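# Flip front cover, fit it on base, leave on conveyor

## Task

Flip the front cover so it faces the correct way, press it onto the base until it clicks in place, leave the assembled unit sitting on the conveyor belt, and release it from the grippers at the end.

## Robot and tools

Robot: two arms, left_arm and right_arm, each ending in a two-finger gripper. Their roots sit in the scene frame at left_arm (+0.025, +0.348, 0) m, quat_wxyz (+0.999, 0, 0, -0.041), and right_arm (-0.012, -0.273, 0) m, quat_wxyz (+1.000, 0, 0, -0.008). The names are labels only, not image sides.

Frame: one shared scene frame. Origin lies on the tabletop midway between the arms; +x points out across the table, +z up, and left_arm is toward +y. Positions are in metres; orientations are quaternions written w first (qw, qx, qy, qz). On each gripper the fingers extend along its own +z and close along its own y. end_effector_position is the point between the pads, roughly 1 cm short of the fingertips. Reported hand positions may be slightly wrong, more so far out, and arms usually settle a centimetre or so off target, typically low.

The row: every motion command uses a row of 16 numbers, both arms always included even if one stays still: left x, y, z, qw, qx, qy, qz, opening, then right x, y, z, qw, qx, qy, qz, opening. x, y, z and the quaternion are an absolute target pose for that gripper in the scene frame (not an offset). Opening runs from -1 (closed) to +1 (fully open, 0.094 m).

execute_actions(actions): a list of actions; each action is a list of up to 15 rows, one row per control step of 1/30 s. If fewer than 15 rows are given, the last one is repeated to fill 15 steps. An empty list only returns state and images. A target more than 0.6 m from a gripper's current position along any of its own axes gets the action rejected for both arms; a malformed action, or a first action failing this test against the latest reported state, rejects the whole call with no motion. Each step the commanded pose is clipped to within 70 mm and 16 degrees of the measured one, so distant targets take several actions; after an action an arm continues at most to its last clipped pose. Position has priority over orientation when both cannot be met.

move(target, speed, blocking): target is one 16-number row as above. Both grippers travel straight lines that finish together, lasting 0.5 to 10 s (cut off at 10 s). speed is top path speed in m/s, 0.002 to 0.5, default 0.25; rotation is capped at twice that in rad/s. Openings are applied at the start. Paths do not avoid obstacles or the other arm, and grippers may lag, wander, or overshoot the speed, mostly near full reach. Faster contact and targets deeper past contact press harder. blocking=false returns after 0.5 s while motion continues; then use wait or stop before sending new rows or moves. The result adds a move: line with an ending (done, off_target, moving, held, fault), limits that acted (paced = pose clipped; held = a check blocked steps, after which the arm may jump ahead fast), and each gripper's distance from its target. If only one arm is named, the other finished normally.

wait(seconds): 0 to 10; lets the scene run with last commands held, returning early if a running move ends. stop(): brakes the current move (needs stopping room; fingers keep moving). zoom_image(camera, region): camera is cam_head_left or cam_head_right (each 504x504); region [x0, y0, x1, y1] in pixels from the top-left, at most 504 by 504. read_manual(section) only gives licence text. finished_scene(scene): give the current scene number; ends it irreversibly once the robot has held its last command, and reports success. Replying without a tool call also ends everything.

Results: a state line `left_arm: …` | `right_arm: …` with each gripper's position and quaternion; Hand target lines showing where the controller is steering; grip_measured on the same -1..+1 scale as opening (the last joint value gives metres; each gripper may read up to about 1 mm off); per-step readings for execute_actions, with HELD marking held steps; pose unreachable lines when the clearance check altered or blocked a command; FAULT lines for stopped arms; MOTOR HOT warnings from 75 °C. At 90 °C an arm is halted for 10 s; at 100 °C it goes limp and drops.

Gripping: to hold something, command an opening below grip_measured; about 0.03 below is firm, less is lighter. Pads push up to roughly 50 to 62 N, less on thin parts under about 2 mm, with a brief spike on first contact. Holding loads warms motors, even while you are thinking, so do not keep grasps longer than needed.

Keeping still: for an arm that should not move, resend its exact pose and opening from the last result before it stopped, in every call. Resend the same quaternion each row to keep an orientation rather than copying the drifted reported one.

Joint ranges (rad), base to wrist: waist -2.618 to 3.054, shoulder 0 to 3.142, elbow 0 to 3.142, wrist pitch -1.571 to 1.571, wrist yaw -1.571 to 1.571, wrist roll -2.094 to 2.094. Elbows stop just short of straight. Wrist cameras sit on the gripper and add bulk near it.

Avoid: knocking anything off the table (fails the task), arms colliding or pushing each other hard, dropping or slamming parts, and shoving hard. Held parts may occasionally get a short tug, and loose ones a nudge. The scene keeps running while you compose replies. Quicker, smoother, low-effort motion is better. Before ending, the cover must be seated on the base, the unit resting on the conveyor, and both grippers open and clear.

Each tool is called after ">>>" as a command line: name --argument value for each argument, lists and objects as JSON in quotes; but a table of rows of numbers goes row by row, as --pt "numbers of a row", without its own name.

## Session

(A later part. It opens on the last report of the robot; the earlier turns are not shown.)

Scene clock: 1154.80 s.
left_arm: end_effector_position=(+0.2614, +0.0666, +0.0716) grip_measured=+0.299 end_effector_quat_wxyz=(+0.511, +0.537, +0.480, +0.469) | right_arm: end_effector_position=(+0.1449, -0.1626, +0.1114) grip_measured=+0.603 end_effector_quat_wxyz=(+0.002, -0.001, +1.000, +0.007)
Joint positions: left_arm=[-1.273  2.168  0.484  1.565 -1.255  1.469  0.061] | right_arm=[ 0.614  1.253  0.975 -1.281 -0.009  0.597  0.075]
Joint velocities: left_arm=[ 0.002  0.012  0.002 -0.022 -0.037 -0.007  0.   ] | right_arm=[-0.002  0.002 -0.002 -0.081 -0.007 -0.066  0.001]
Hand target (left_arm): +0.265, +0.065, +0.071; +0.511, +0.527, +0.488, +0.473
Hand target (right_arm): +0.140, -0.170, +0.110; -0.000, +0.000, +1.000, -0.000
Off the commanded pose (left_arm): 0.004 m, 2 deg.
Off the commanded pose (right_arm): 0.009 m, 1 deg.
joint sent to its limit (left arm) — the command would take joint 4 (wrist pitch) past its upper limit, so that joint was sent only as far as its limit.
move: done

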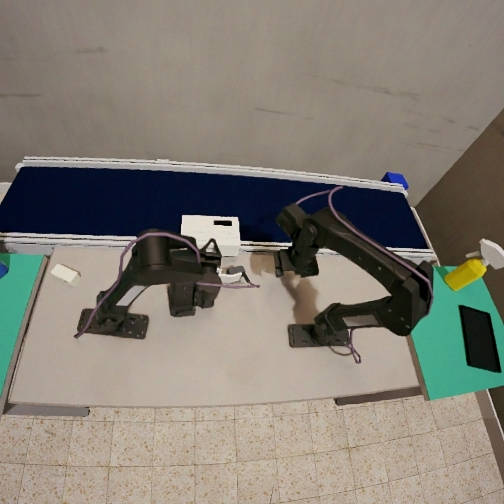

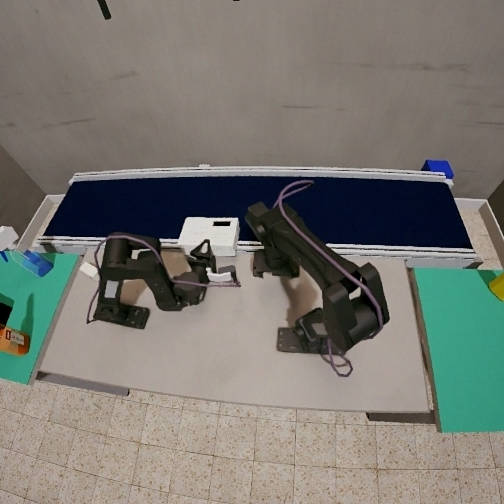

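>>> move --target '[0.26,0.09,0.2,0.52,0.52,0.479,0.479,0.0,0.2,-0.2,0.2,0.5,-0.5,0.5,0.5,0.8]' --speed 0.15

>>> move --target '[0.22,0.10,0.2,0.707,0.707,0,0,0.0,0.21,-0.12,0.2,0.707,-0.707,0,0,0.8]' --speed 0.2

>>> zoom_image --camera "cam_head_right" --region '[150, 170, 310, 290]'

Scene clock: 1170.57 s.
left_arm: end_effector_position=(+0.2569, +0.0868, +0.1802) grip_measured=+0.299 end_effector_quat_wxyz=(+0.502, +0.547, +0.462, +0.485) | right_arm: end_effector_position=(+0.1969, -0.1959, +0.1886) grip_measured=+0.797 end_effector_quat_wxyz=(+0.476, -0.447, +0.665, +0.362)
Joint positions: left_arm=[-1.273  1.553  0.448  1.02  -1.253  1.559  0.061] | right_arm=[-0.492  1.389  0.831 -1.551 -1.233 -2.077  0.084]
Joint velocities: left_arm=[-0.012  0.002 -0.012 -0.051 -0.007  0.066 -0.   ] | right_arm=[ 0.017 -0.012 -0.002 -0.066 -0.081  0.037 -0.002]
Hand target (left_arm): +0.260, +0.089, +0.200; +0.520, +0.520, +0.479, +0.479
Hand target (right_arm): +0.201, -0.199, +0.201; +0.494, -0.452, +0.658, +0.345
Off the commanded pose (left_arm): 0.020 m, 4 deg.
Off the commanded pose (right_arm): 0.012 m, 26 deg; orientation clipped at the last step of the last action.
joint sent to its limit (right arm) — the command would take joint 4 (wrist pitch) past its lower limit and joint 6 (wrist roll) past its lower limit, so those joints were sent only as far as their limits.
move: off_target (left_arm, right_arm); limits=paced

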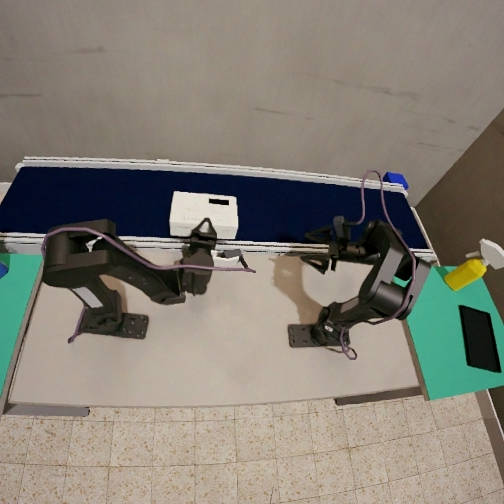

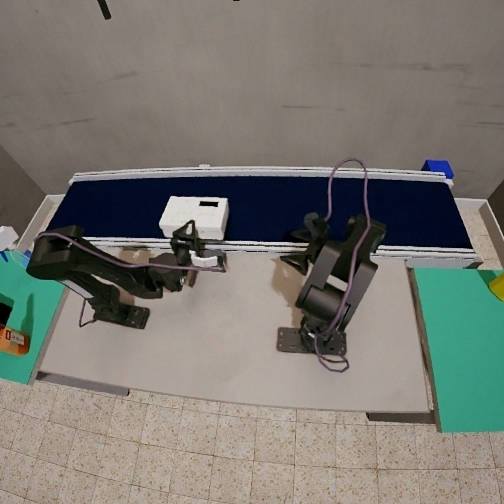

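Scene clock: 1175.57 s.
left_arm: end_effector_position=(+0.2158, +0.1015, +0.1835) grip_measured=+0.299 end_effector_quat_wxyz=(+0.699, +0.714, +0.027, -0.018) | right_arm: end_effector_position=(+0.2141, -0.1220, +0.2088) grip_measured=+0.797 end_effector_quat_wxyz=(+0.703, -0.707, +0.034, -0.063)
Joint positions: left_arm=[-0.27   1.33   0.274  0.997  1.205  1.563  0.061] | right_arm=[-0.115  1.184  0.44   0.272 -1.564 -2.084  0.084]
Joint velocities: left_arm=[ 0.022  0.022 -0.007  0.051  0.11  -0.066  0.   ] | right_arm=[-0.002 -0.022 -0.007  0.051  0.051  0.007 -0.   ]
Hand target (left_arm): +0.221, +0.100, +0.200; +0.711, +0.704, +0.000, +0.001
Hand target (right_arm): +0.209, -0.120, +0.200; +0.707, -0.705, +0.043, -0.040
Off the commanded pose (left_arm): 0.017 m, 4 deg.
Off the commanded pose (right_arm): 0.010 m, 8 deg.
joint sent to its limit (right arm) — the command would take joint 5 (wrist yaw) past its lower limit and joint 6 (wrist roll) past its lower limit, so those joints were sent only as far as their limits.
move: off_target (left_arm, right_arm)

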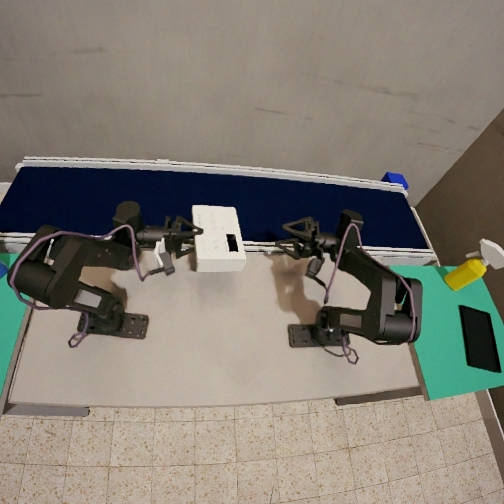

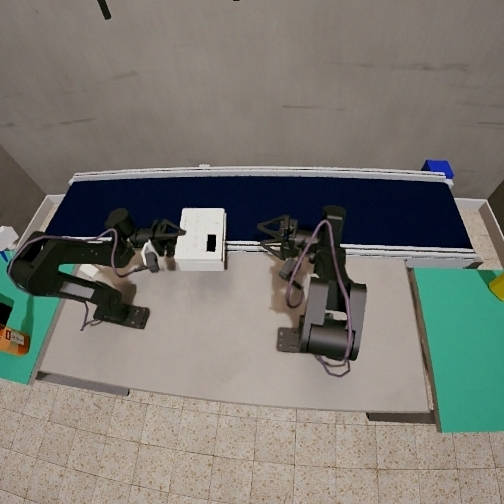

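Region (150, 170, 310, 290) of cam_head_right's 504x504 image, scaled by 3.150, with more detail than that image has; it fills the top 378 rows of this view, and the rest is white.

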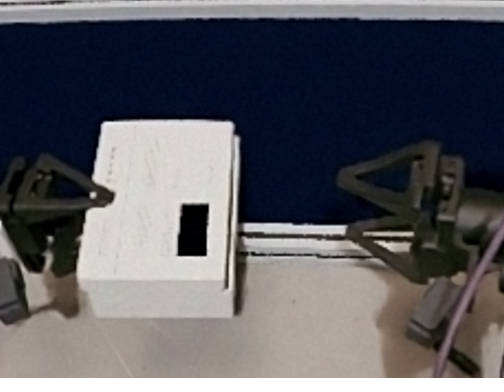

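>>> zoom_image --camera "cam_head_right" --region '[165, 200, 245, 280]'

>>> zoom_image --camera "cam_head_left" --region '[180, 200, 260, 280]'

Region (165, 200, 245, 280) of cam_head_right's 504x504 image, scaled by 6.300, with more detail than that image has.

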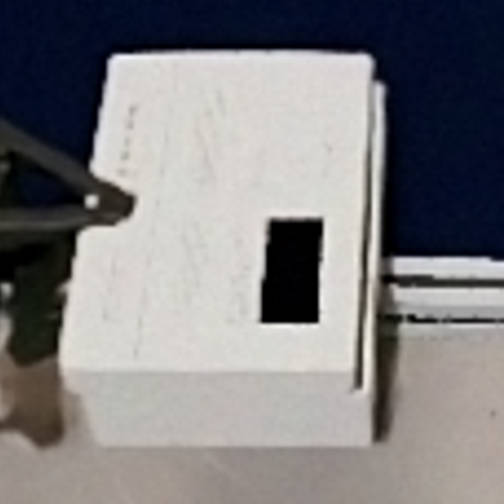

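Region (180, 200, 260, 280) of cam_head_left's 504x504 image, scaled by 6.300, with more detail than that image has.

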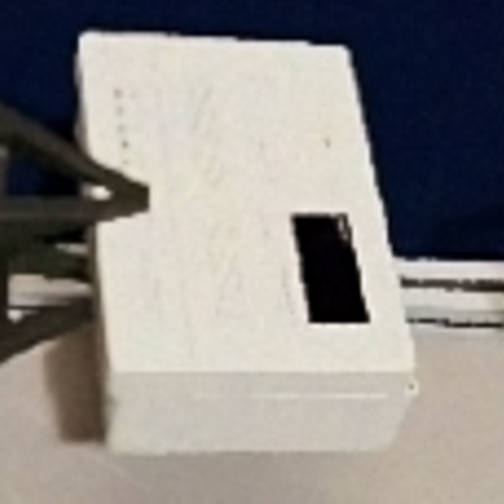

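>>> move --target '[0.26,-0.02,0.14,0.52,0.52,0.479,0.479,0.0,0.25,-0.3,0.2,0.27,-0.27,0.92,0,0.8]' --speed 0.2

>>> move --target '[0.258,-0.02,0.082,0.53,0.51,0.489,0.469,0.0,0.25,-0.3,0.2,0,0,1,0,0.8]' --speed 0.1

Scene clock: 1194.83 s.
left_arm: end_effector_position=(+0.2604, -0.0136, +0.1269) grip_measured=+0.299 end_effector_quat_wxyz=(+0.502, +0.544, +0.463, +0.487) | right_arm: end_effector_position=(+0.2483, -0.3013, +0.1939) grip_measured=+0.797 end_effector_quat_wxyz=(+0.279, -0.266, +0.923, -0.004)
Joint positions: left_arm=[-1.325  2.067  0.814  1.169 -1.311  1.554  0.061] | right_arm=[-0.296  1.089  1.064 -1.058 -0.297 -0.798  0.084]
Joint velocities: left_arm=[-0.022 -0.012  0.002 -0.022 -0.007  0.007 -0.   ] | right_arm=[ 0.002  0.012  0.022 -0.037  0.007 -0.007 -0.001]
Hand target (left_arm): +0.260, -0.019, +0.138; +0.515, +0.525, +0.476, +0.481
Hand target (right_arm): +0.250, -0.300, +0.199; +0.277, -0.265, +0.924, +0.000
Off the commanded pose (left_arm): 0.015 m, 4 deg.
Off the commanded pose (right_arm): 0.006 m, 1 deg.
move: off_target (left_arm)

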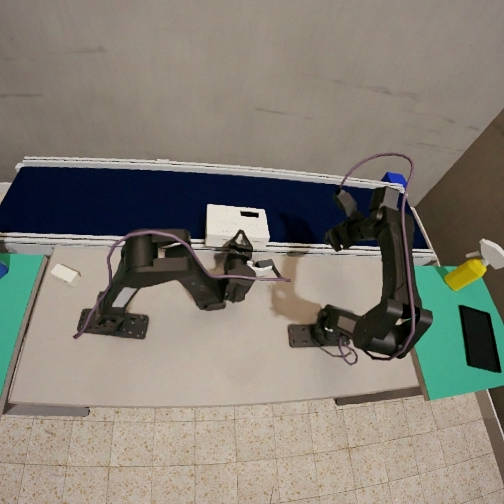

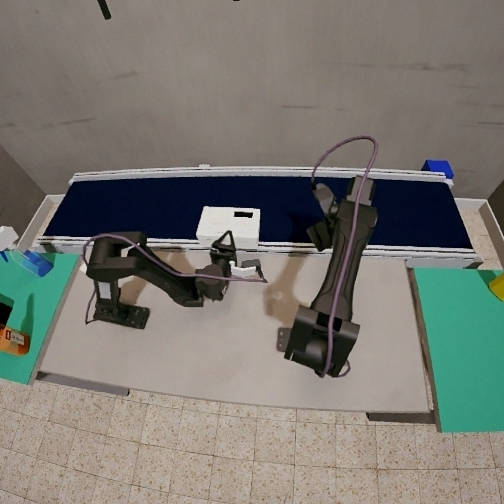

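Scene clock: 1199.13 s.
left_arm: end_effector_position=(+0.2589, -0.0111, +0.0728) grip_measured=+0.299 end_effector_quat_wxyz=(+0.511, +0.533, +0.476, +0.478) | right_arm: end_effector_position=(+0.2460, -0.3007, +0.1958) grip_measured=+0.797 end_effector_quat_wxyz=(+0.014, +0.001, +1.000, -0.002)
Joint positions: left_arm=[-1.329  2.276  0.814  1.378 -1.32   1.511  0.061] | right_arm=[-0.094  1.528  1.535 -1.55   0.    -0.107  0.084]
Joint velocities: left_arm=[-0.037  0.007  0.022  0.051 -0.037  0.007 -0.001] | right_arm=[ 0.012 -0.007  0.002  0.081  0.081 -0.022 -0.   ]
Hand target (left_arm): +0.258, -0.019, +0.082; +0.529, +0.511, +0.490, +0.468
Hand target (right_arm): +0.250, -0.300, +0.200; +0.014, +0.002, +1.000, -0.004
Off the commanded pose (left_arm): 0.013 m, 4 deg.
Off the commanded pose (right_arm): 0.006 m, 2 deg.
joint sent to its limit (right arm) — the command would take joint 4 (wrist pitch) past its lower limit, so that joint was sent only as far as its limit.
move: off_target (left_arm)

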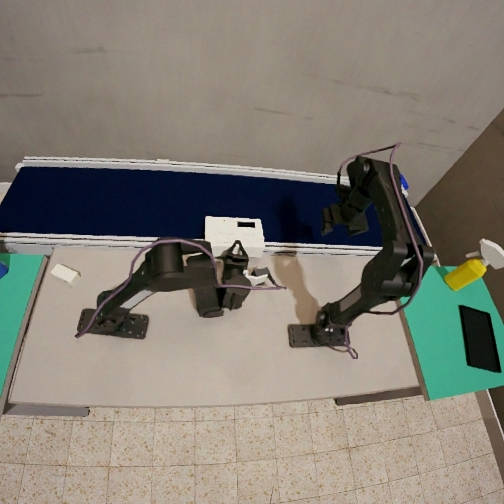

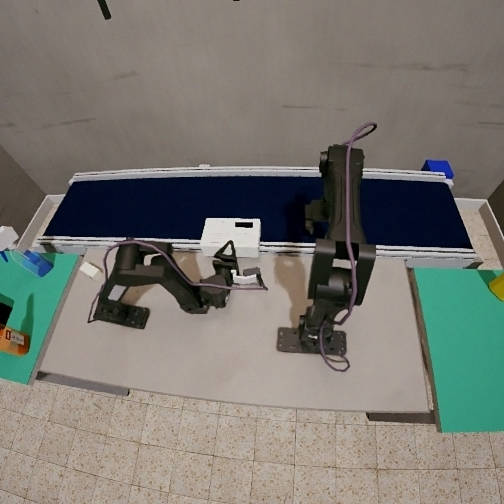

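>>> move --target '[0.258,-0.02,0.070,0.53,0.51,0.489,0.469,0.0,0.25,-0.3,0.2,0,0,1,0,0.8]' --speed 0.02

>>> move --target '[0.258,-0.015,0.068,0.52,0.52,0.479,0.479,0.65,0.25,-0.3,0.2,0,0,1,0,0.8]' --speed 0.02

>>> move --target '[0.212,-0.012,0.07,0.52,0.52,0.479,0.479,0.65,0.3,-0.05,0.14,0,0,1,0,0.3]' --speed 0.1

>>> move --target '[0.212,-0.012,0.096,0.51,0.51,0.49,0.49,-0.4,0.3,-0.05,0.095,0,0,1,0,0.3]' --speed 0.03

>>> zoom_image --camera "cam_head_left" --region '[190, 200, 290, 280]'

Scene clock: 1210.10 s.
left_arm: end_effector_position=(+0.2598, -0.0129, +0.0692) grip_measured=+0.291 end_effector_quat_wxyz=(+0.514, +0.523, +0.481, +0.480) | right_arm: end_effector_position=(+0.2458, -0.3006, +0.1958) grip_measured=+0.797 end_effector_quat_wxyz=(+0.014, +0.002, +1.000, -0.001)
Joint positions: left_arm=[-1.329  2.318  0.838  1.438 -1.335  1.538  0.061] | right_arm=[-0.094  1.528  1.535 -1.551  0.    -0.105  0.084]
Joint velocities: left_arm=[ 0.002  0.017  0.002 -0.007 -0.007 -0.007 -0.   ] | right_arm=[ 0.012 -0.007  0.002 -0.007  0.007  0.007 -0.001]
Hand target (left_arm): +0.258, -0.020, +0.070; +0.529, +0.511, +0.490, +0.468
Hand target (right_arm): +0.250, -0.300, +0.200; +0.014, -0.000, +1.000, -0.002
Off the commanded pose (left_arm): 0.007 m, 3 deg.
Off the commanded pose (right_arm): 0.006 m, 2 deg.
joint sent to its limit (right arm) — the command would take joint 4 (wrist pitch) past its lower limit, so that joint was sent only as far as its limit.
move: off_target (left_arm)

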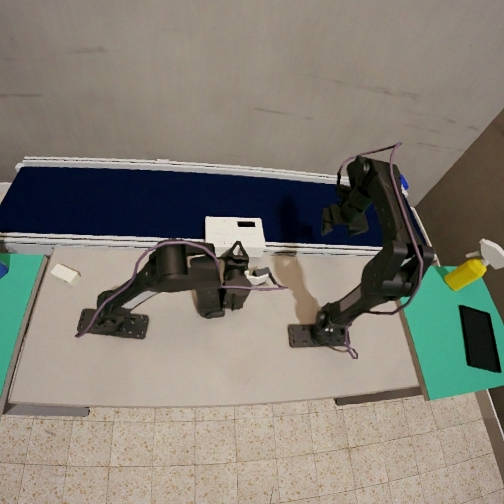

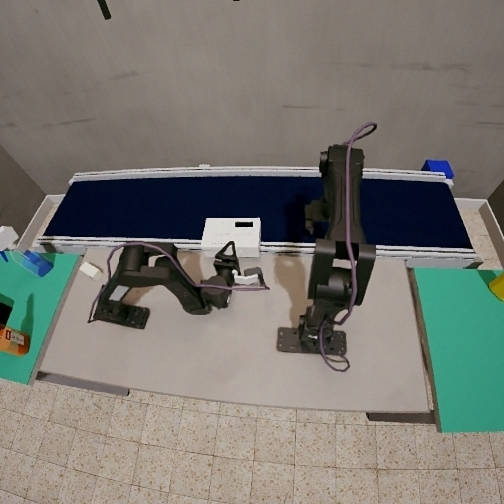

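Scene clock: 1211.00 s.
left_arm: end_effector_position=(+0.2598, -0.0130, +0.0728) grip_measured=+0.649 end_effector_quat_wxyz=(+0.519, +0.519, +0.482, +0.479) | right_arm: end_effector_position=(+0.2458, -0.3006, +0.1958) grip_measured=+0.797 end_effector_quat_wxyz=(+0.014, +0.002, +1.000, -0.001)
Joint positions: left_arm=[-1.329  2.318  0.838  1.471 -1.335  1.56   0.077] | right_arm=[-0.094  1.528  1.535 -1.551  0.    -0.105  0.084]
Joint velocities: left_arm=[ 0.012 -0.002 -0.012  0.022 -0.007  0.022  0.001] | right_arm=[ 0.002  0.007 -0.002  0.022 -0.066 -0.022 -0.001]
Hand target (left_arm): +0.258, -0.015, +0.068; +0.520, +0.520, +0.479, +0.479
Hand target (right_arm): +0.250, -0.300, +0.200; +0.014, +0.000, +1.000, -0.002
Off the commanded pose (left_arm): 0.006 m, 0 deg.
Off the commanded pose (right_arm): 0.006 m, 2 deg.
joint sent to its limit (right arm) — the command would take joint 4 (wrist pitch) past its lower limit, so that joint was sent only as far as its limit.
move: done

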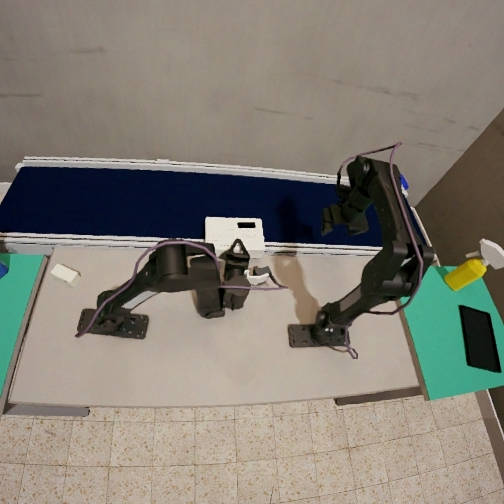

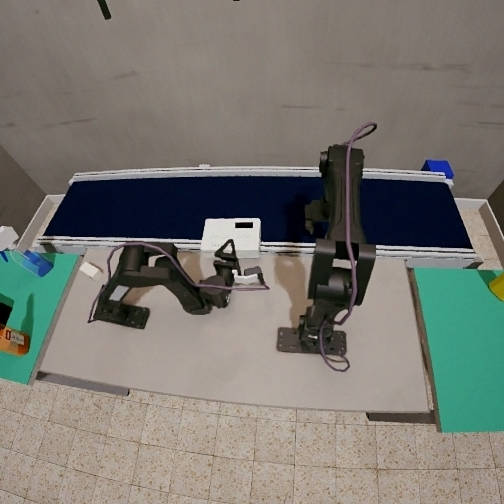

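Scene clock: 1213.97 s.
left_arm: end_effector_position=(+0.2145, -0.0193, +0.0766) grip_measured=+0.649 end_effector_quat_wxyz=(+0.529, +0.514, +0.484, +0.472) | right_arm: end_effector_position=(+0.2972, -0.0551, +0.1367) grip_measured=+0.303 end_effector_quat_wxyz=(-0.006, -0.003, +1.000, -0.005)
Joint positions: left_arm=[-1.458  2.318  0.838  1.51  -1.453  1.575  0.077] | right_arm=[ 0.627  2.009  1.877 -1.454  0.002  0.606  0.061]
Joint velocities: left_arm=[-0.002 -0.007 -0.007  0.037  0.007  0.081 -0.   ] | right_arm=[-0.012  0.002  0.032 -0.066 -0.081 -0.007  0.001]
Hand target (left_arm): +0.212, -0.012, +0.070; +0.520, +0.520, +0.479, +0.479
Hand target (right_arm): +0.301, -0.051, +0.140; -0.001, +0.000, +1.000, -0.003
Off the commanded pose (left_arm): 0.010 m, 2 deg.
Off the commanded pose (right_arm): 0.007 m, 1 deg.
move: done

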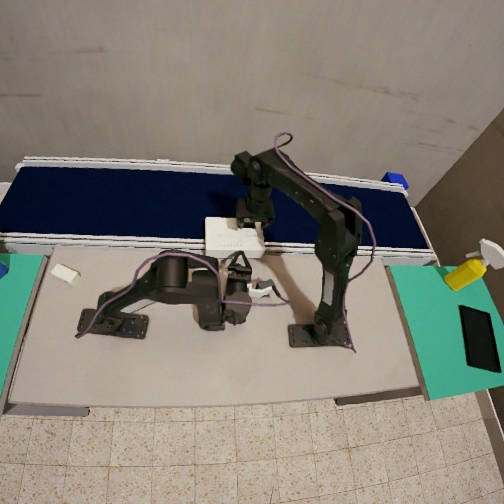

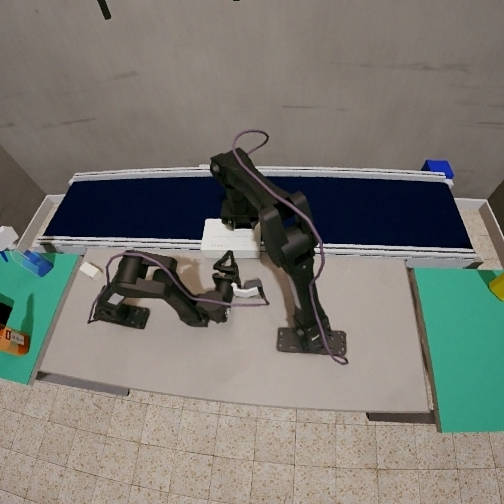

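Scene clock: 1215.60 s.
left_arm: end_effector_position=(+0.2151, -0.0131, +0.0917) grip_measured=-0.398 end_effector_quat_wxyz=(+0.514, +0.507, +0.490, +0.488) | right_arm: end_effector_position=(+0.3012, -0.0515, +0.1033) grip_measured=+0.303 end_effector_quat_wxyz=(-0.000, -0.001, +1.000, +0.001)
Joint positions: left_arm=[-1.458  2.271  0.838  1.502 -1.497  1.629  0.028] | right_arm=[ 0.627  2.009  1.745 -1.306 -0.001  0.609  0.061]
Joint velocities: left_arm=[ 0.007  0.007 -0.022 -0.022 -0.022  0.066 -0.001] | right_arm=[ 0.012 -0.017 -0.007  0.081 -0.007 -0.066  0.   ]
Hand target (left_arm): +0.212, -0.012, +0.096; +0.511, +0.509, +0.489, +0.491
Hand target (right_arm): +0.299, -0.050, +0.095; -0.001, -0.000, +1.000, -0.000
Off the commanded pose (left_arm): 0.005 m, 1 deg.
Off the commanded pose (right_arm): 0.009 m, 0 deg.
move: done

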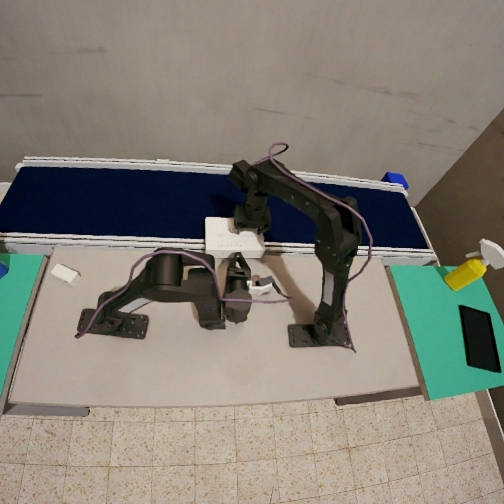

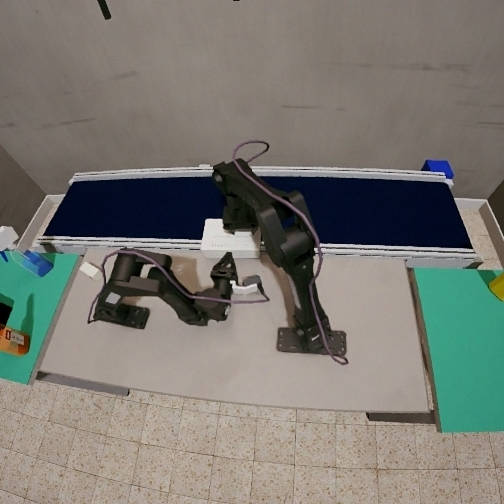

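Region (190, 200, 290, 280) of cam_head_left's 504x504 image, scaled by 5.040, with more detail than that image has; it fills the top 403 rows of this view, and the rest is white.

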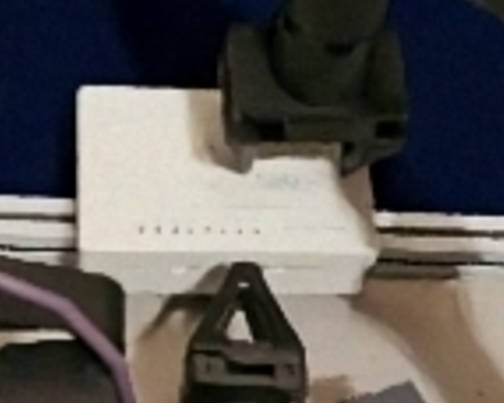

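>>> move --target '[0.243,-0.008,0.094,0.51,0.51,0.49,0.49,-0.4,0.3,-0.05,0.075,0,0,1,0,0.3]' --speed 0.015

>>> move --target '[0.243,-0.008,0.094,0.51,0.51,0.49,0.49,-0.75,0.3,-0.05,0.075,0,0,1,0,0.3]' --speed 0.015

>>> zoom_image --camera "cam_head_left" --region '[190, 200, 290, 280]'

Scene clock: 1223.53 s.
left_arm: end_effector_position=(+0.2380, -0.0102, +0.0905) grip_measured=-0.398 end_effector_quat_wxyz=(+0.509, +0.508, +0.489, +0.494) | right_arm: end_effector_position=(+0.3071, -0.0512, +0.1021) grip_measured=+0.303 end_effector_quat_wxyz=(+0.024, -0.000, +1.000, +0.007)
Joint positions: left_arm=[-1.393  2.271  0.838  1.481 -1.441  1.622  0.028] | right_arm=[ 0.627  1.982  1.7   -1.242  0.016  0.611  0.061]
Joint velocities: left_arm=[ 0.002 -0.007 -0.012 -0.007 -0.007  0.007 -0.001] | right_arm=[-0.012  0.002  0.012  0.007 -0.007 -0.007  0.   ]
Hand target (left_arm): +0.243, -0.008, +0.094; +0.511, +0.509, +0.489, +0.491
Hand target (right_arm): +0.299, -0.051, +0.076; -0.001, +0.000, +1.000, -0.001
Off the commanded pose (left_arm): 0.006 m, 0 deg.
Off the commanded pose (right_arm): 0.028 m, 3 deg.
move: off_target (right_arm)

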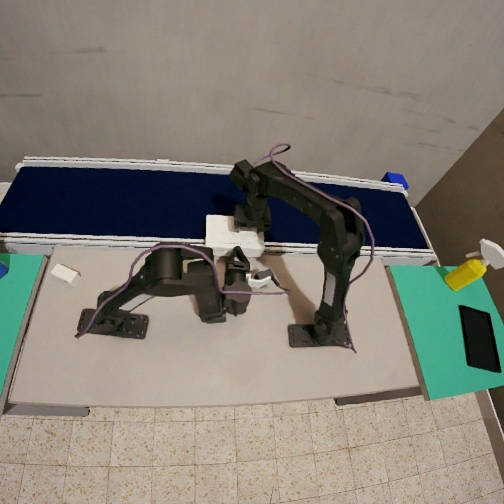

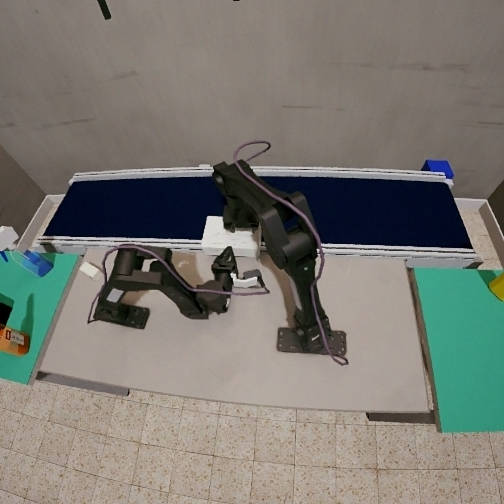

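Scene clock: 1225.63 s.
left_arm: end_effector_position=(+0.2380, -0.0103, +0.0902) grip_measured=-0.748 end_effector_quat_wxyz=(+0.509, +0.509, +0.488, +0.494) | right_arm: end_effector_position=(+0.3072, -0.0513, +0.1027) grip_measured=+0.303 end_effector_quat_wxyz=(+0.025, +0.000, +1.000, +0.008)
Joint positions: left_arm=[-1.393  2.271  0.838  1.478 -1.441  1.62   0.012] | right_arm=[ 0.627  1.978  1.698 -1.24   0.016  0.612  0.061]
Joint velocities: left_arm=[-0.017  0.007  0.017  0.037 -0.007  0.022 -0.001] | right_arm=[-0.002 -0.002  0.007  0.037  0.11   0.022 -0.   ]
Hand target (left_arm): +0.243, -0.008, +0.094; +0.511, +0.509, +0.489, +0.491
Hand target (right_arm): +0.299, -0.051, +0.076; -0.000, +0.000, +1.000, -0.001
Off the commanded pose (left_arm): 0.007 m, 1 deg.
Off the commanded pose (right_arm): 0.029 m, 3 deg.
move: off_target (right_arm)

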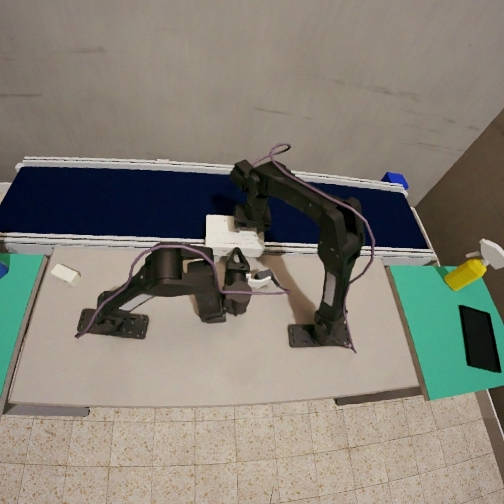

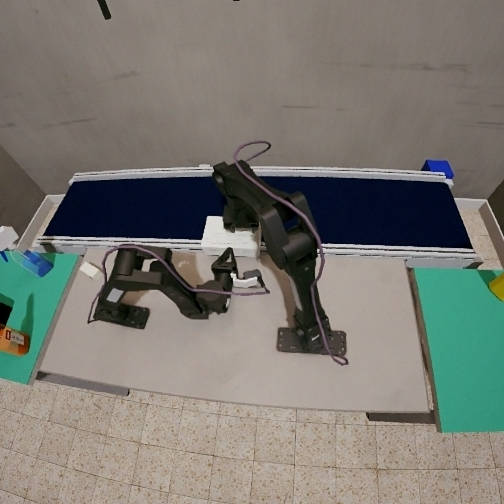

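Region (190, 200, 290, 280) of cam_head_left's 504x504 image, scaled by 5.040, with more detail than that image has; it fills the top 403 rows of this view, and the rest is white.

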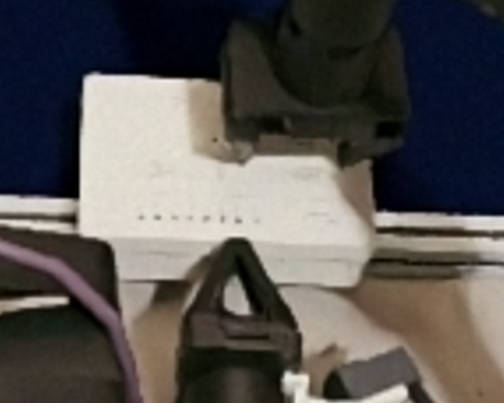

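>>> move --target '[0.205,-0.008,0.094,0.52,0.52,0.48,0.48,-0.2,0.283,-0.05,0.075,0,0,1,0,0.3]' --speed 0.02

>>> move --target '[0.195,0.06,0.094,0.56,0.56,0.43,0.43,-0.2,0.29,-0.07,0.14,0,0,1,0,0.3]' --speed 0.05

>>> move --target '[0.195,0.12,0.1,0.56,0.56,0.43,0.43,-0.2,0.29,-0.27,0.14,0,0,1,0,0.3]' --speed 0.15

>>> zoom_image --camera "cam_head_left" --region '[195, 205, 275, 265]'

>>> zoom_image --camera "cam_head_right" --region '[190, 205, 270, 265]'

Scene clock: 1235.97 s.
left_arm: end_effector_position=(+0.2073, -0.0135, +0.0901) grip_measured=-0.202 end_effector_quat_wxyz=(+0.516, +0.525, +0.472, +0.484) | right_arm: end_effector_position=(+0.3059, -0.0513, +0.1022) grip_measured=+0.303 end_effector_quat_wxyz=(+0.051, +0.001, +0.999, +0.005)
Joint positions: left_arm=[-1.479  2.253  0.804  1.476 -1.476  1.62   0.038] | right_arm=[ 0.645  1.937  1.634 -1.18   0.052  0.63   0.061]
Joint velocities: left_arm=[-0.012 -0.022 -0.012  0.007  0.007  0.081 -0.   ] | right_arm=[-0.012 -0.007 -0.002  0.037 -0.037 -0.051 -0.001]
Hand target (left_arm): +0.205, -0.009, +0.094; +0.520, +0.519, +0.479, +0.480
Hand target (right_arm): +0.283, -0.051, +0.077; -0.000, +0.001, +1.000, -0.002
Off the commanded pose (left_arm): 0.007 m, 1 deg.
Off the commanded pose (right_arm): 0.036 m, 6 deg.
move: off_target (right_arm)

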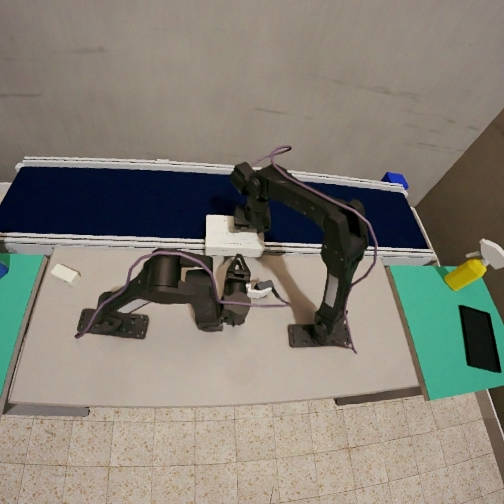

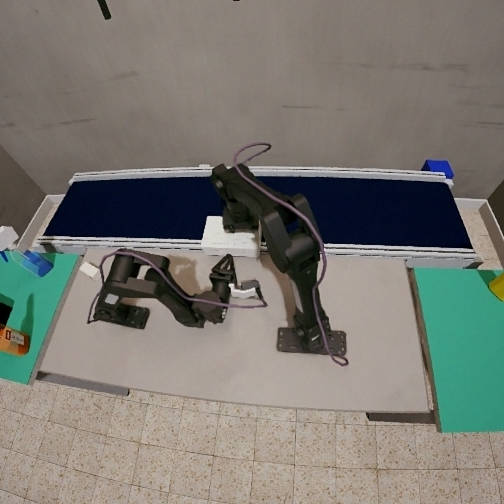

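Scene clock: 1238.13 s.
left_arm: end_effector_position=(+0.1971, +0.0585, +0.0920) grip_measured=-0.202 end_effector_quat_wxyz=(+0.543, +0.568, +0.434, +0.440) | right_arm: end_effector_position=(+0.2861, -0.0691, +0.1319) grip_measured=+0.303 end_effector_quat_wxyz=(-0.006, -0.000, +1.000, -0.005)
Joint positions: left_arm=[-1.498  2.049  0.381  1.566 -1.342  1.499  0.038] | right_arm=[ 0.613  1.934  1.753 -1.406  0.002  0.597  0.061]
Joint velocities: left_arm=[-0.002 -0.007  0.007 -0.051 -0.051 -0.037 -0.001] | right_arm=[-0.007 -0.007  0.002 -0.022  0.066  0.037 -0.001]
Hand target (left_arm): +0.194, +0.060, +0.095; +0.554, +0.566, +0.436, +0.427
Hand target (right_arm): +0.290, -0.070, +0.140; +0.000, +0.000, +1.000, -0.000
Off the commanded pose (left_arm): 0.003 m, 2 deg.
Off the commanded pose (right_arm): 0.009 m, 1 deg.
joint sent to its limit (left arm) — the command would take joint 4 (wrist pitch) past its upper limit, so that joint was sent only as far as its limit.
move: done

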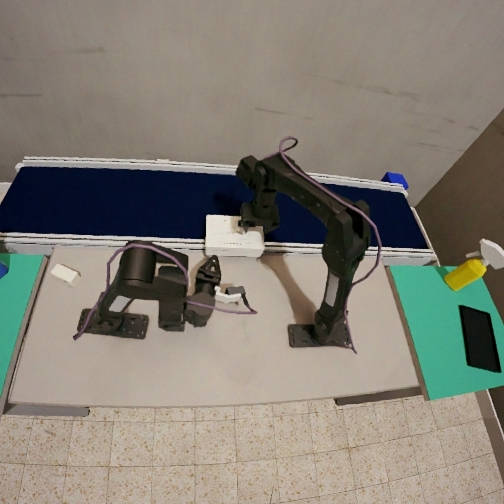

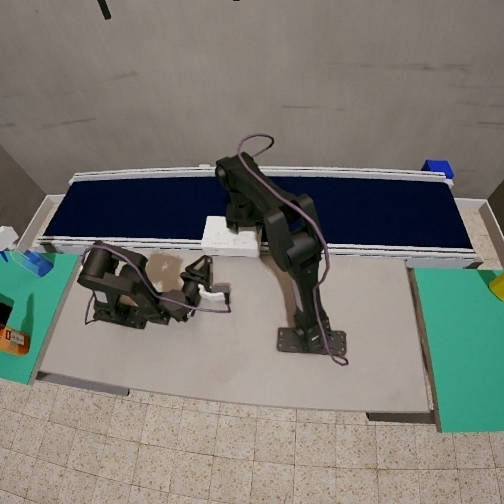

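Scene clock: 1240.03 s.
left_arm: end_effector_position=(+0.1963, +0.1167, +0.0986) grip_measured=-0.202 end_effector_quat_wxyz=(+0.540, +0.573, +0.437, +0.434) | right_arm: end_effector_position=(+0.2901, -0.2694, +0.1368) grip_measured=+0.303 end_effector_quat_wxyz=(-0.013, +0.004, +1.000, +0.001)
Joint positions: left_arm=[-1.504  1.887  0.144  1.568 -1.342  1.426  0.038] | right_arm=[ 0.024  1.711  1.491 -1.377 -0.001  0.016  0.061]
Joint velocities: left_arm=[-0.017 -0.012  0.007 -0.022  0.007  0.037 -0.001] | right_arm=[-0.012 -0.012 -0.007 -0.007 -0.037 -0.051  0.   ]
Hand target (left_arm): +0.195, +0.120, +0.101; +0.548, +0.570, +0.441, +0.425
Hand target (right_arm): +0.289, -0.269, +0.140; +0.000, -0.000, +1.000, +0.003
Off the commanded pose (left_arm): 0.004 m, 3 deg.
Off the commanded pose (right_arm): 0.003 m, 2 deg.
joint sent to its limit (left arm) — the command would take joint 4 (wrist pitch) past its upper limit, so that joint was sent only as far as its limit.
move: off_target (left_arm)

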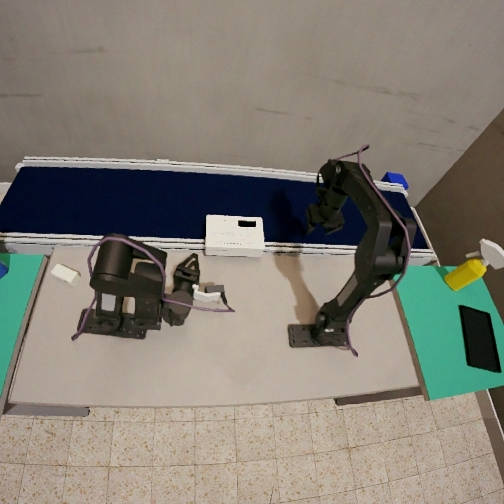

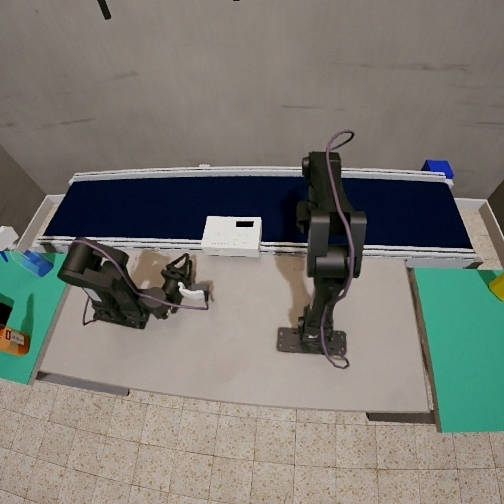

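Region (195, 205, 275, 265) of cam_head_left's 504x504 image, scaled by 6.300, with more detail than that image has; it fills the top 378 rows of this view, and the rest is white.

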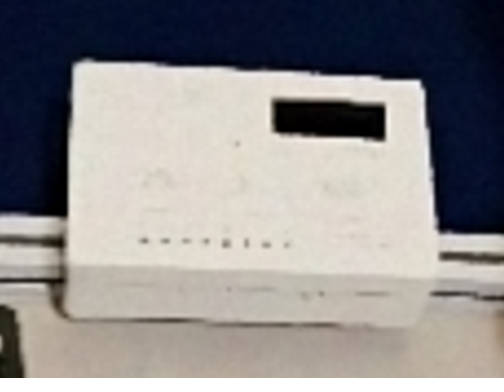

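Region (190, 205, 270, 265) of cam_head_right's 504x504 image, scaled by 6.300, with more detail than that image has; it fills the top 378 rows of this view, and the rest is white.

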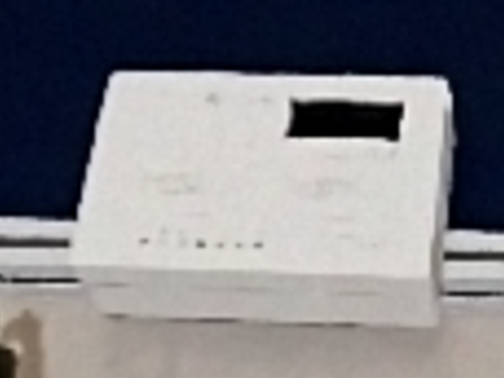

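>>> move --target '[0.195,0.12,0.1,0.55,0.57,0.44,0.43,-0.2,0.362,-0.048,0.125,0,-0.69,0.724,0,-0.2]' --speed 0.2

>>> move --target '[0.195,0.12,0.1,0.55,0.57,0.44,0.43,-0.2,0.362,-0.048,0.103,0,-0.69,0.724,0,-0.2]' --speed 0.02

>>> zoom_image --camera "cam_head_left" --region '[195, 195, 275, 265]'

Scene clock: 1252.00 s.
left_arm: end_effector_position=(+0.1963, +0.1167, +0.0986) grip_measured=-0.202 end_effector_quat_wxyz=(+0.540, +0.573, +0.437, +0.434) | right_arm: end_effector_position=(+0.3638, -0.0518, +0.1245) grip_measured=-0.197 end_effector_quat_wxyz=(-0.001, +0.685, -0.728, +0.002)
Joint positions: left_arm=[-1.504  1.887  0.144  1.568 -1.342  1.425  0.038] | right_arm=[ 0.546  2.265  2.23  -1.532  0.004 -0.978  0.038]
Joint velocities: left_arm=[-0.007 -0.012 -0.002  0.007 -0.11  -0.066 -0.   ] | right_arm=[-0.002 -0.007  0.017 -0.007 -0.051  0.007 -0.001]
Hand target (left_arm): +0.195, +0.120, +0.100; +0.546, +0.570, +0.441, +0.428
Hand target (right_arm): +0.364, -0.049, +0.125; +0.002, +0.690, -0.724, +0.001
Off the commanded pose (left_arm): 0.004 m, 1 deg.
Off the commanded pose (right_arm): 0.004 m, 1 deg.
joint sent to its limit (left arm) — the command would take joint 4 (wrist pitch) past its upper limit, so that joint was sent only as far as its limit.
move: done

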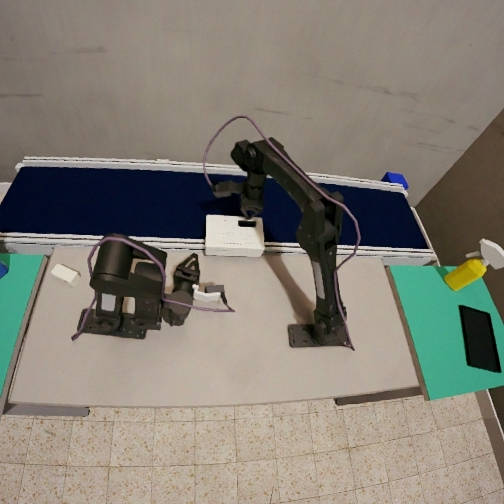

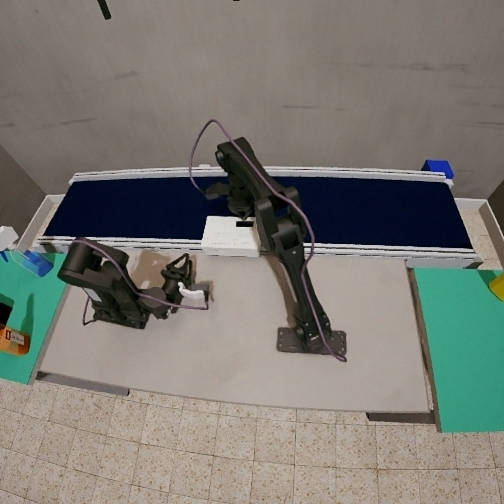

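Scene clock: 1253.37 s.
left_arm: end_effector_position=(+0.1963, +0.1167, +0.0986) grip_measured=-0.202 end_effector_quat_wxyz=(+0.540, +0.573, +0.437, +0.434) | right_arm: end_effector_position=(+0.3643, -0.0516, +0.1028) grip_measured=-0.197 end_effector_quat_wxyz=(+0.005, +0.685, -0.728, +0.001)
Joint positions: left_arm=[-1.504  1.887  0.144  1.568 -1.342  1.425  0.038] | right_arm=[ 0.546  2.265  2.143 -1.457  0.004 -0.978  0.038]
Joint velocities: left_arm=[-0.017 -0.007 -0.007  0.037 -0.037  0.022 -0.001] | right_arm=[-0.002 -0.002  0.002 -0.022 -0.022 -0.125 -0.   ]
Hand target (left_arm): +0.195, +0.120, +0.100; +0.546, +0.570, +0.441, +0.428
Hand target (right_arm): +0.362, -0.048, +0.103; +0.000, +0.690, -0.724, -0.000
Off the commanded pose (left_arm): 0.004 m, 1 deg.
Off the commanded pose (right_arm): 0.004 m, 1 deg.
joint sent to its limit (left arm) — the command would take joint 4 (wrist pitch) past its upper limit, so that joint was sent only as far as its limit.
move: done

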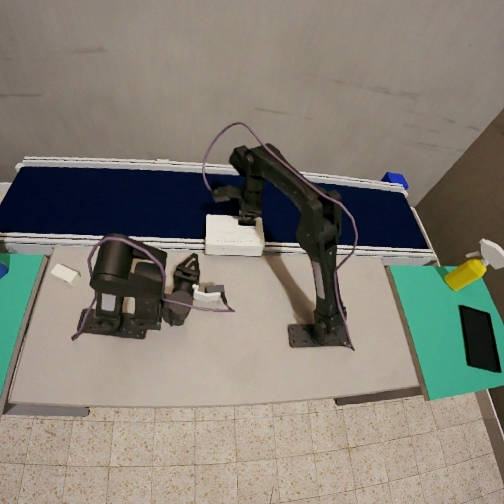

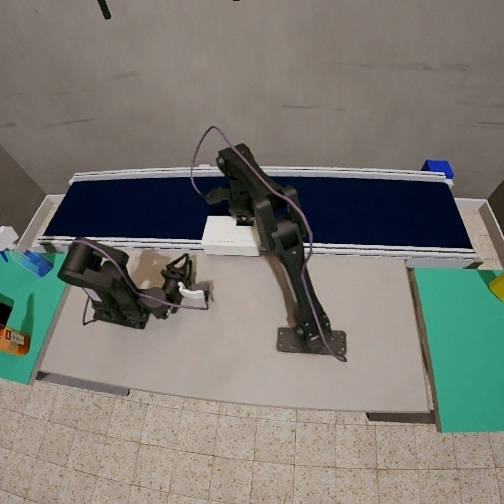

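Region (195, 195, 275, 265) of cam_head_left's 504x504 image, scaled by 6.300, with more detail than that image has; it fills the top 441 rows of this view, and the rest is white.

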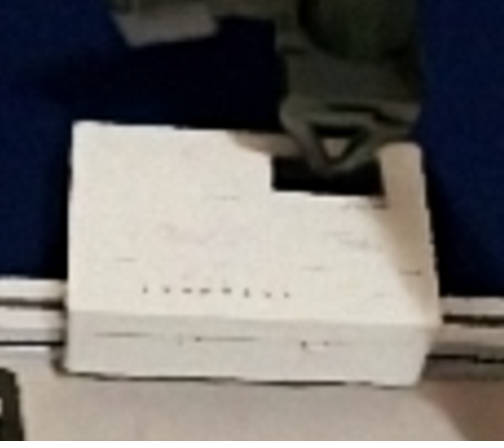

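The finger is catching the window's back edge; raising and shifting 10 mm toward -x.

>>> move --target '[0.195,0.12,0.1,0.55,0.57,0.44,0.43,-0.2,0.352,-0.046,0.122,0,-0.69,0.724,0,-0.2]' --speed 0.02

>>> move --target '[0.195,0.12,0.1,0.55,0.57,0.44,0.43,-0.2,0.352,-0.046,0.094,0,-0.69,0.724,0,-0.2]' --speed 0.015

>>> zoom_image --camera "cam_head_left" --region '[195, 195, 275, 265]'

Scene clock: 1261.80 s.
left_arm: end_effector_position=(+0.1963, +0.1167, +0.0986) grip_measured=-0.202 end_effector_quat_wxyz=(+0.540, +0.573, +0.437, +0.434) | right_arm: end_effector_position=(+0.3554, -0.0486, +0.1030) grip_measured=-0.197 end_effector_quat_wxyz=(+0.017, +0.690, -0.724, -0.002)
Joint positions: left_arm=[-1.504  1.887  0.144  1.568 -1.342  1.425  0.038] | right_arm=[ 0.563  2.265  2.143 -1.482  0.004 -0.975  0.038]
Joint velocities: left_arm=[ 0.012  0.007 -0.002 -0.007  0.007 -0.022  0.002] | right_arm=[-0.017  0.007  0.002 -0.095  0.081 -0.007 -0.001]
Hand target (left_arm): +0.195, +0.120, +0.100; +0.546, +0.570, +0.441, +0.428
Hand target (right_arm): +0.352, -0.046, +0.122; +0.000, +0.690, -0.724, -0.000
Off the commanded pose (left_arm): 0.004 m, 1 deg.
Off the commanded pose (right_arm): 0.020 m, 2 deg.
joint sent to its limit (left arm) — the command would take joint 4 (wrist pitch) past its upper limit, so that joint was sent only as far as its limit.
move: off_target (right_arm)

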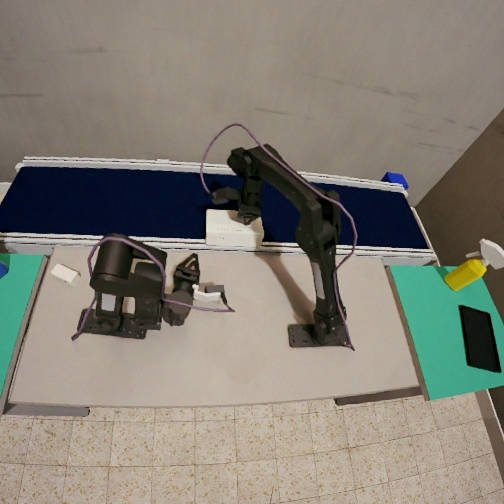

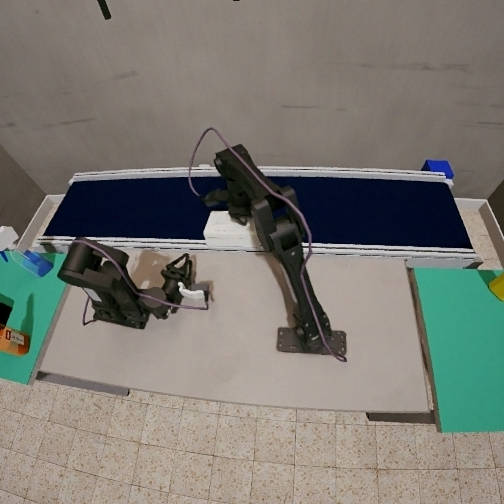

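Scene clock: 1263.13 s.
left_arm: end_effector_position=(+0.1963, +0.1167, +0.0986) grip_measured=-0.202 end_effector_quat_wxyz=(+0.540, +0.573, +0.437, +0.434) | right_arm: end_effector_position=(+0.3560, -0.0483, +0.0996) grip_measured=-0.197 end_effector_quat_wxyz=(-0.002, +0.690, -0.724, +0.003)
Joint positions: left_arm=[-1.504  1.887  0.144  1.568 -1.342  1.425  0.038] | right_arm=[ 0.563  2.218  2.053 -1.401  0.004 -0.975  0.038]
Joint velocities: left_arm=[ 0.002  0.002 -0.007 -0.037 -0.007 -0.066  0.001] | right_arm=[ 0.002 -0.002 -0.017 -0.051 -0.007 -0.022 -0.   ]
Hand target (left_arm): +0.195, +0.120, +0.100; +0.546, +0.570, +0.441, +0.428
Hand target (right_arm): +0.352, -0.046, +0.094; +0.000, +0.690, -0.724, -0.000
Off the commanded pose (left_arm): 0.004 m, 1 deg.
Off the commanded pose (right_arm): 0.007 m, 0 deg.
joint sent to its limit (left arm) — the command would take joint 4 (wrist pitch) past its upper limit, so that joint was sent only as far as its limit.
move: done

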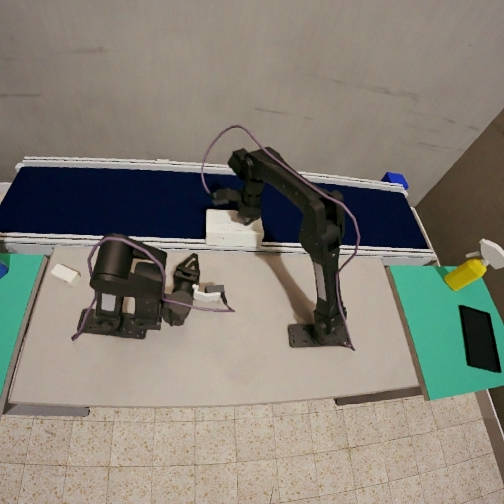

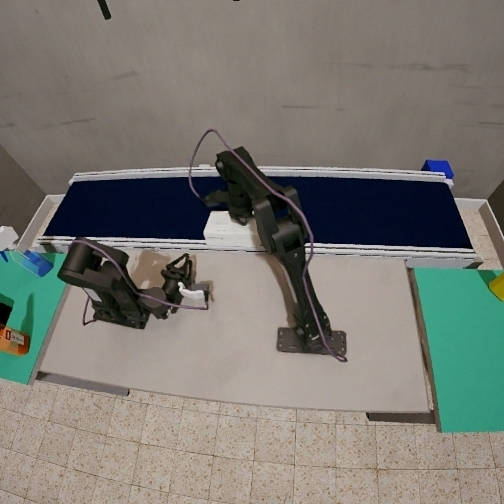

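Region (195, 195, 275, 265) of cam_head_left's 504x504 image, scaled by 6.300, with more detail than that image has; it fills the top 441 rows of this view, and the rest is white.

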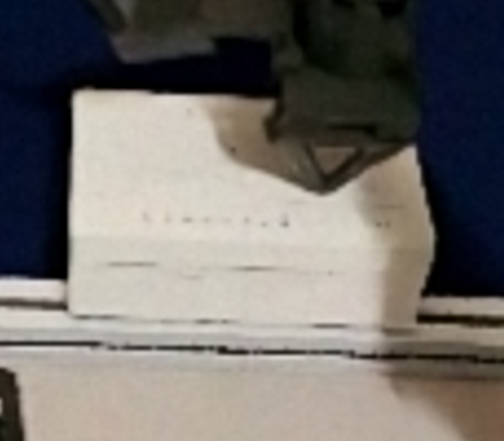

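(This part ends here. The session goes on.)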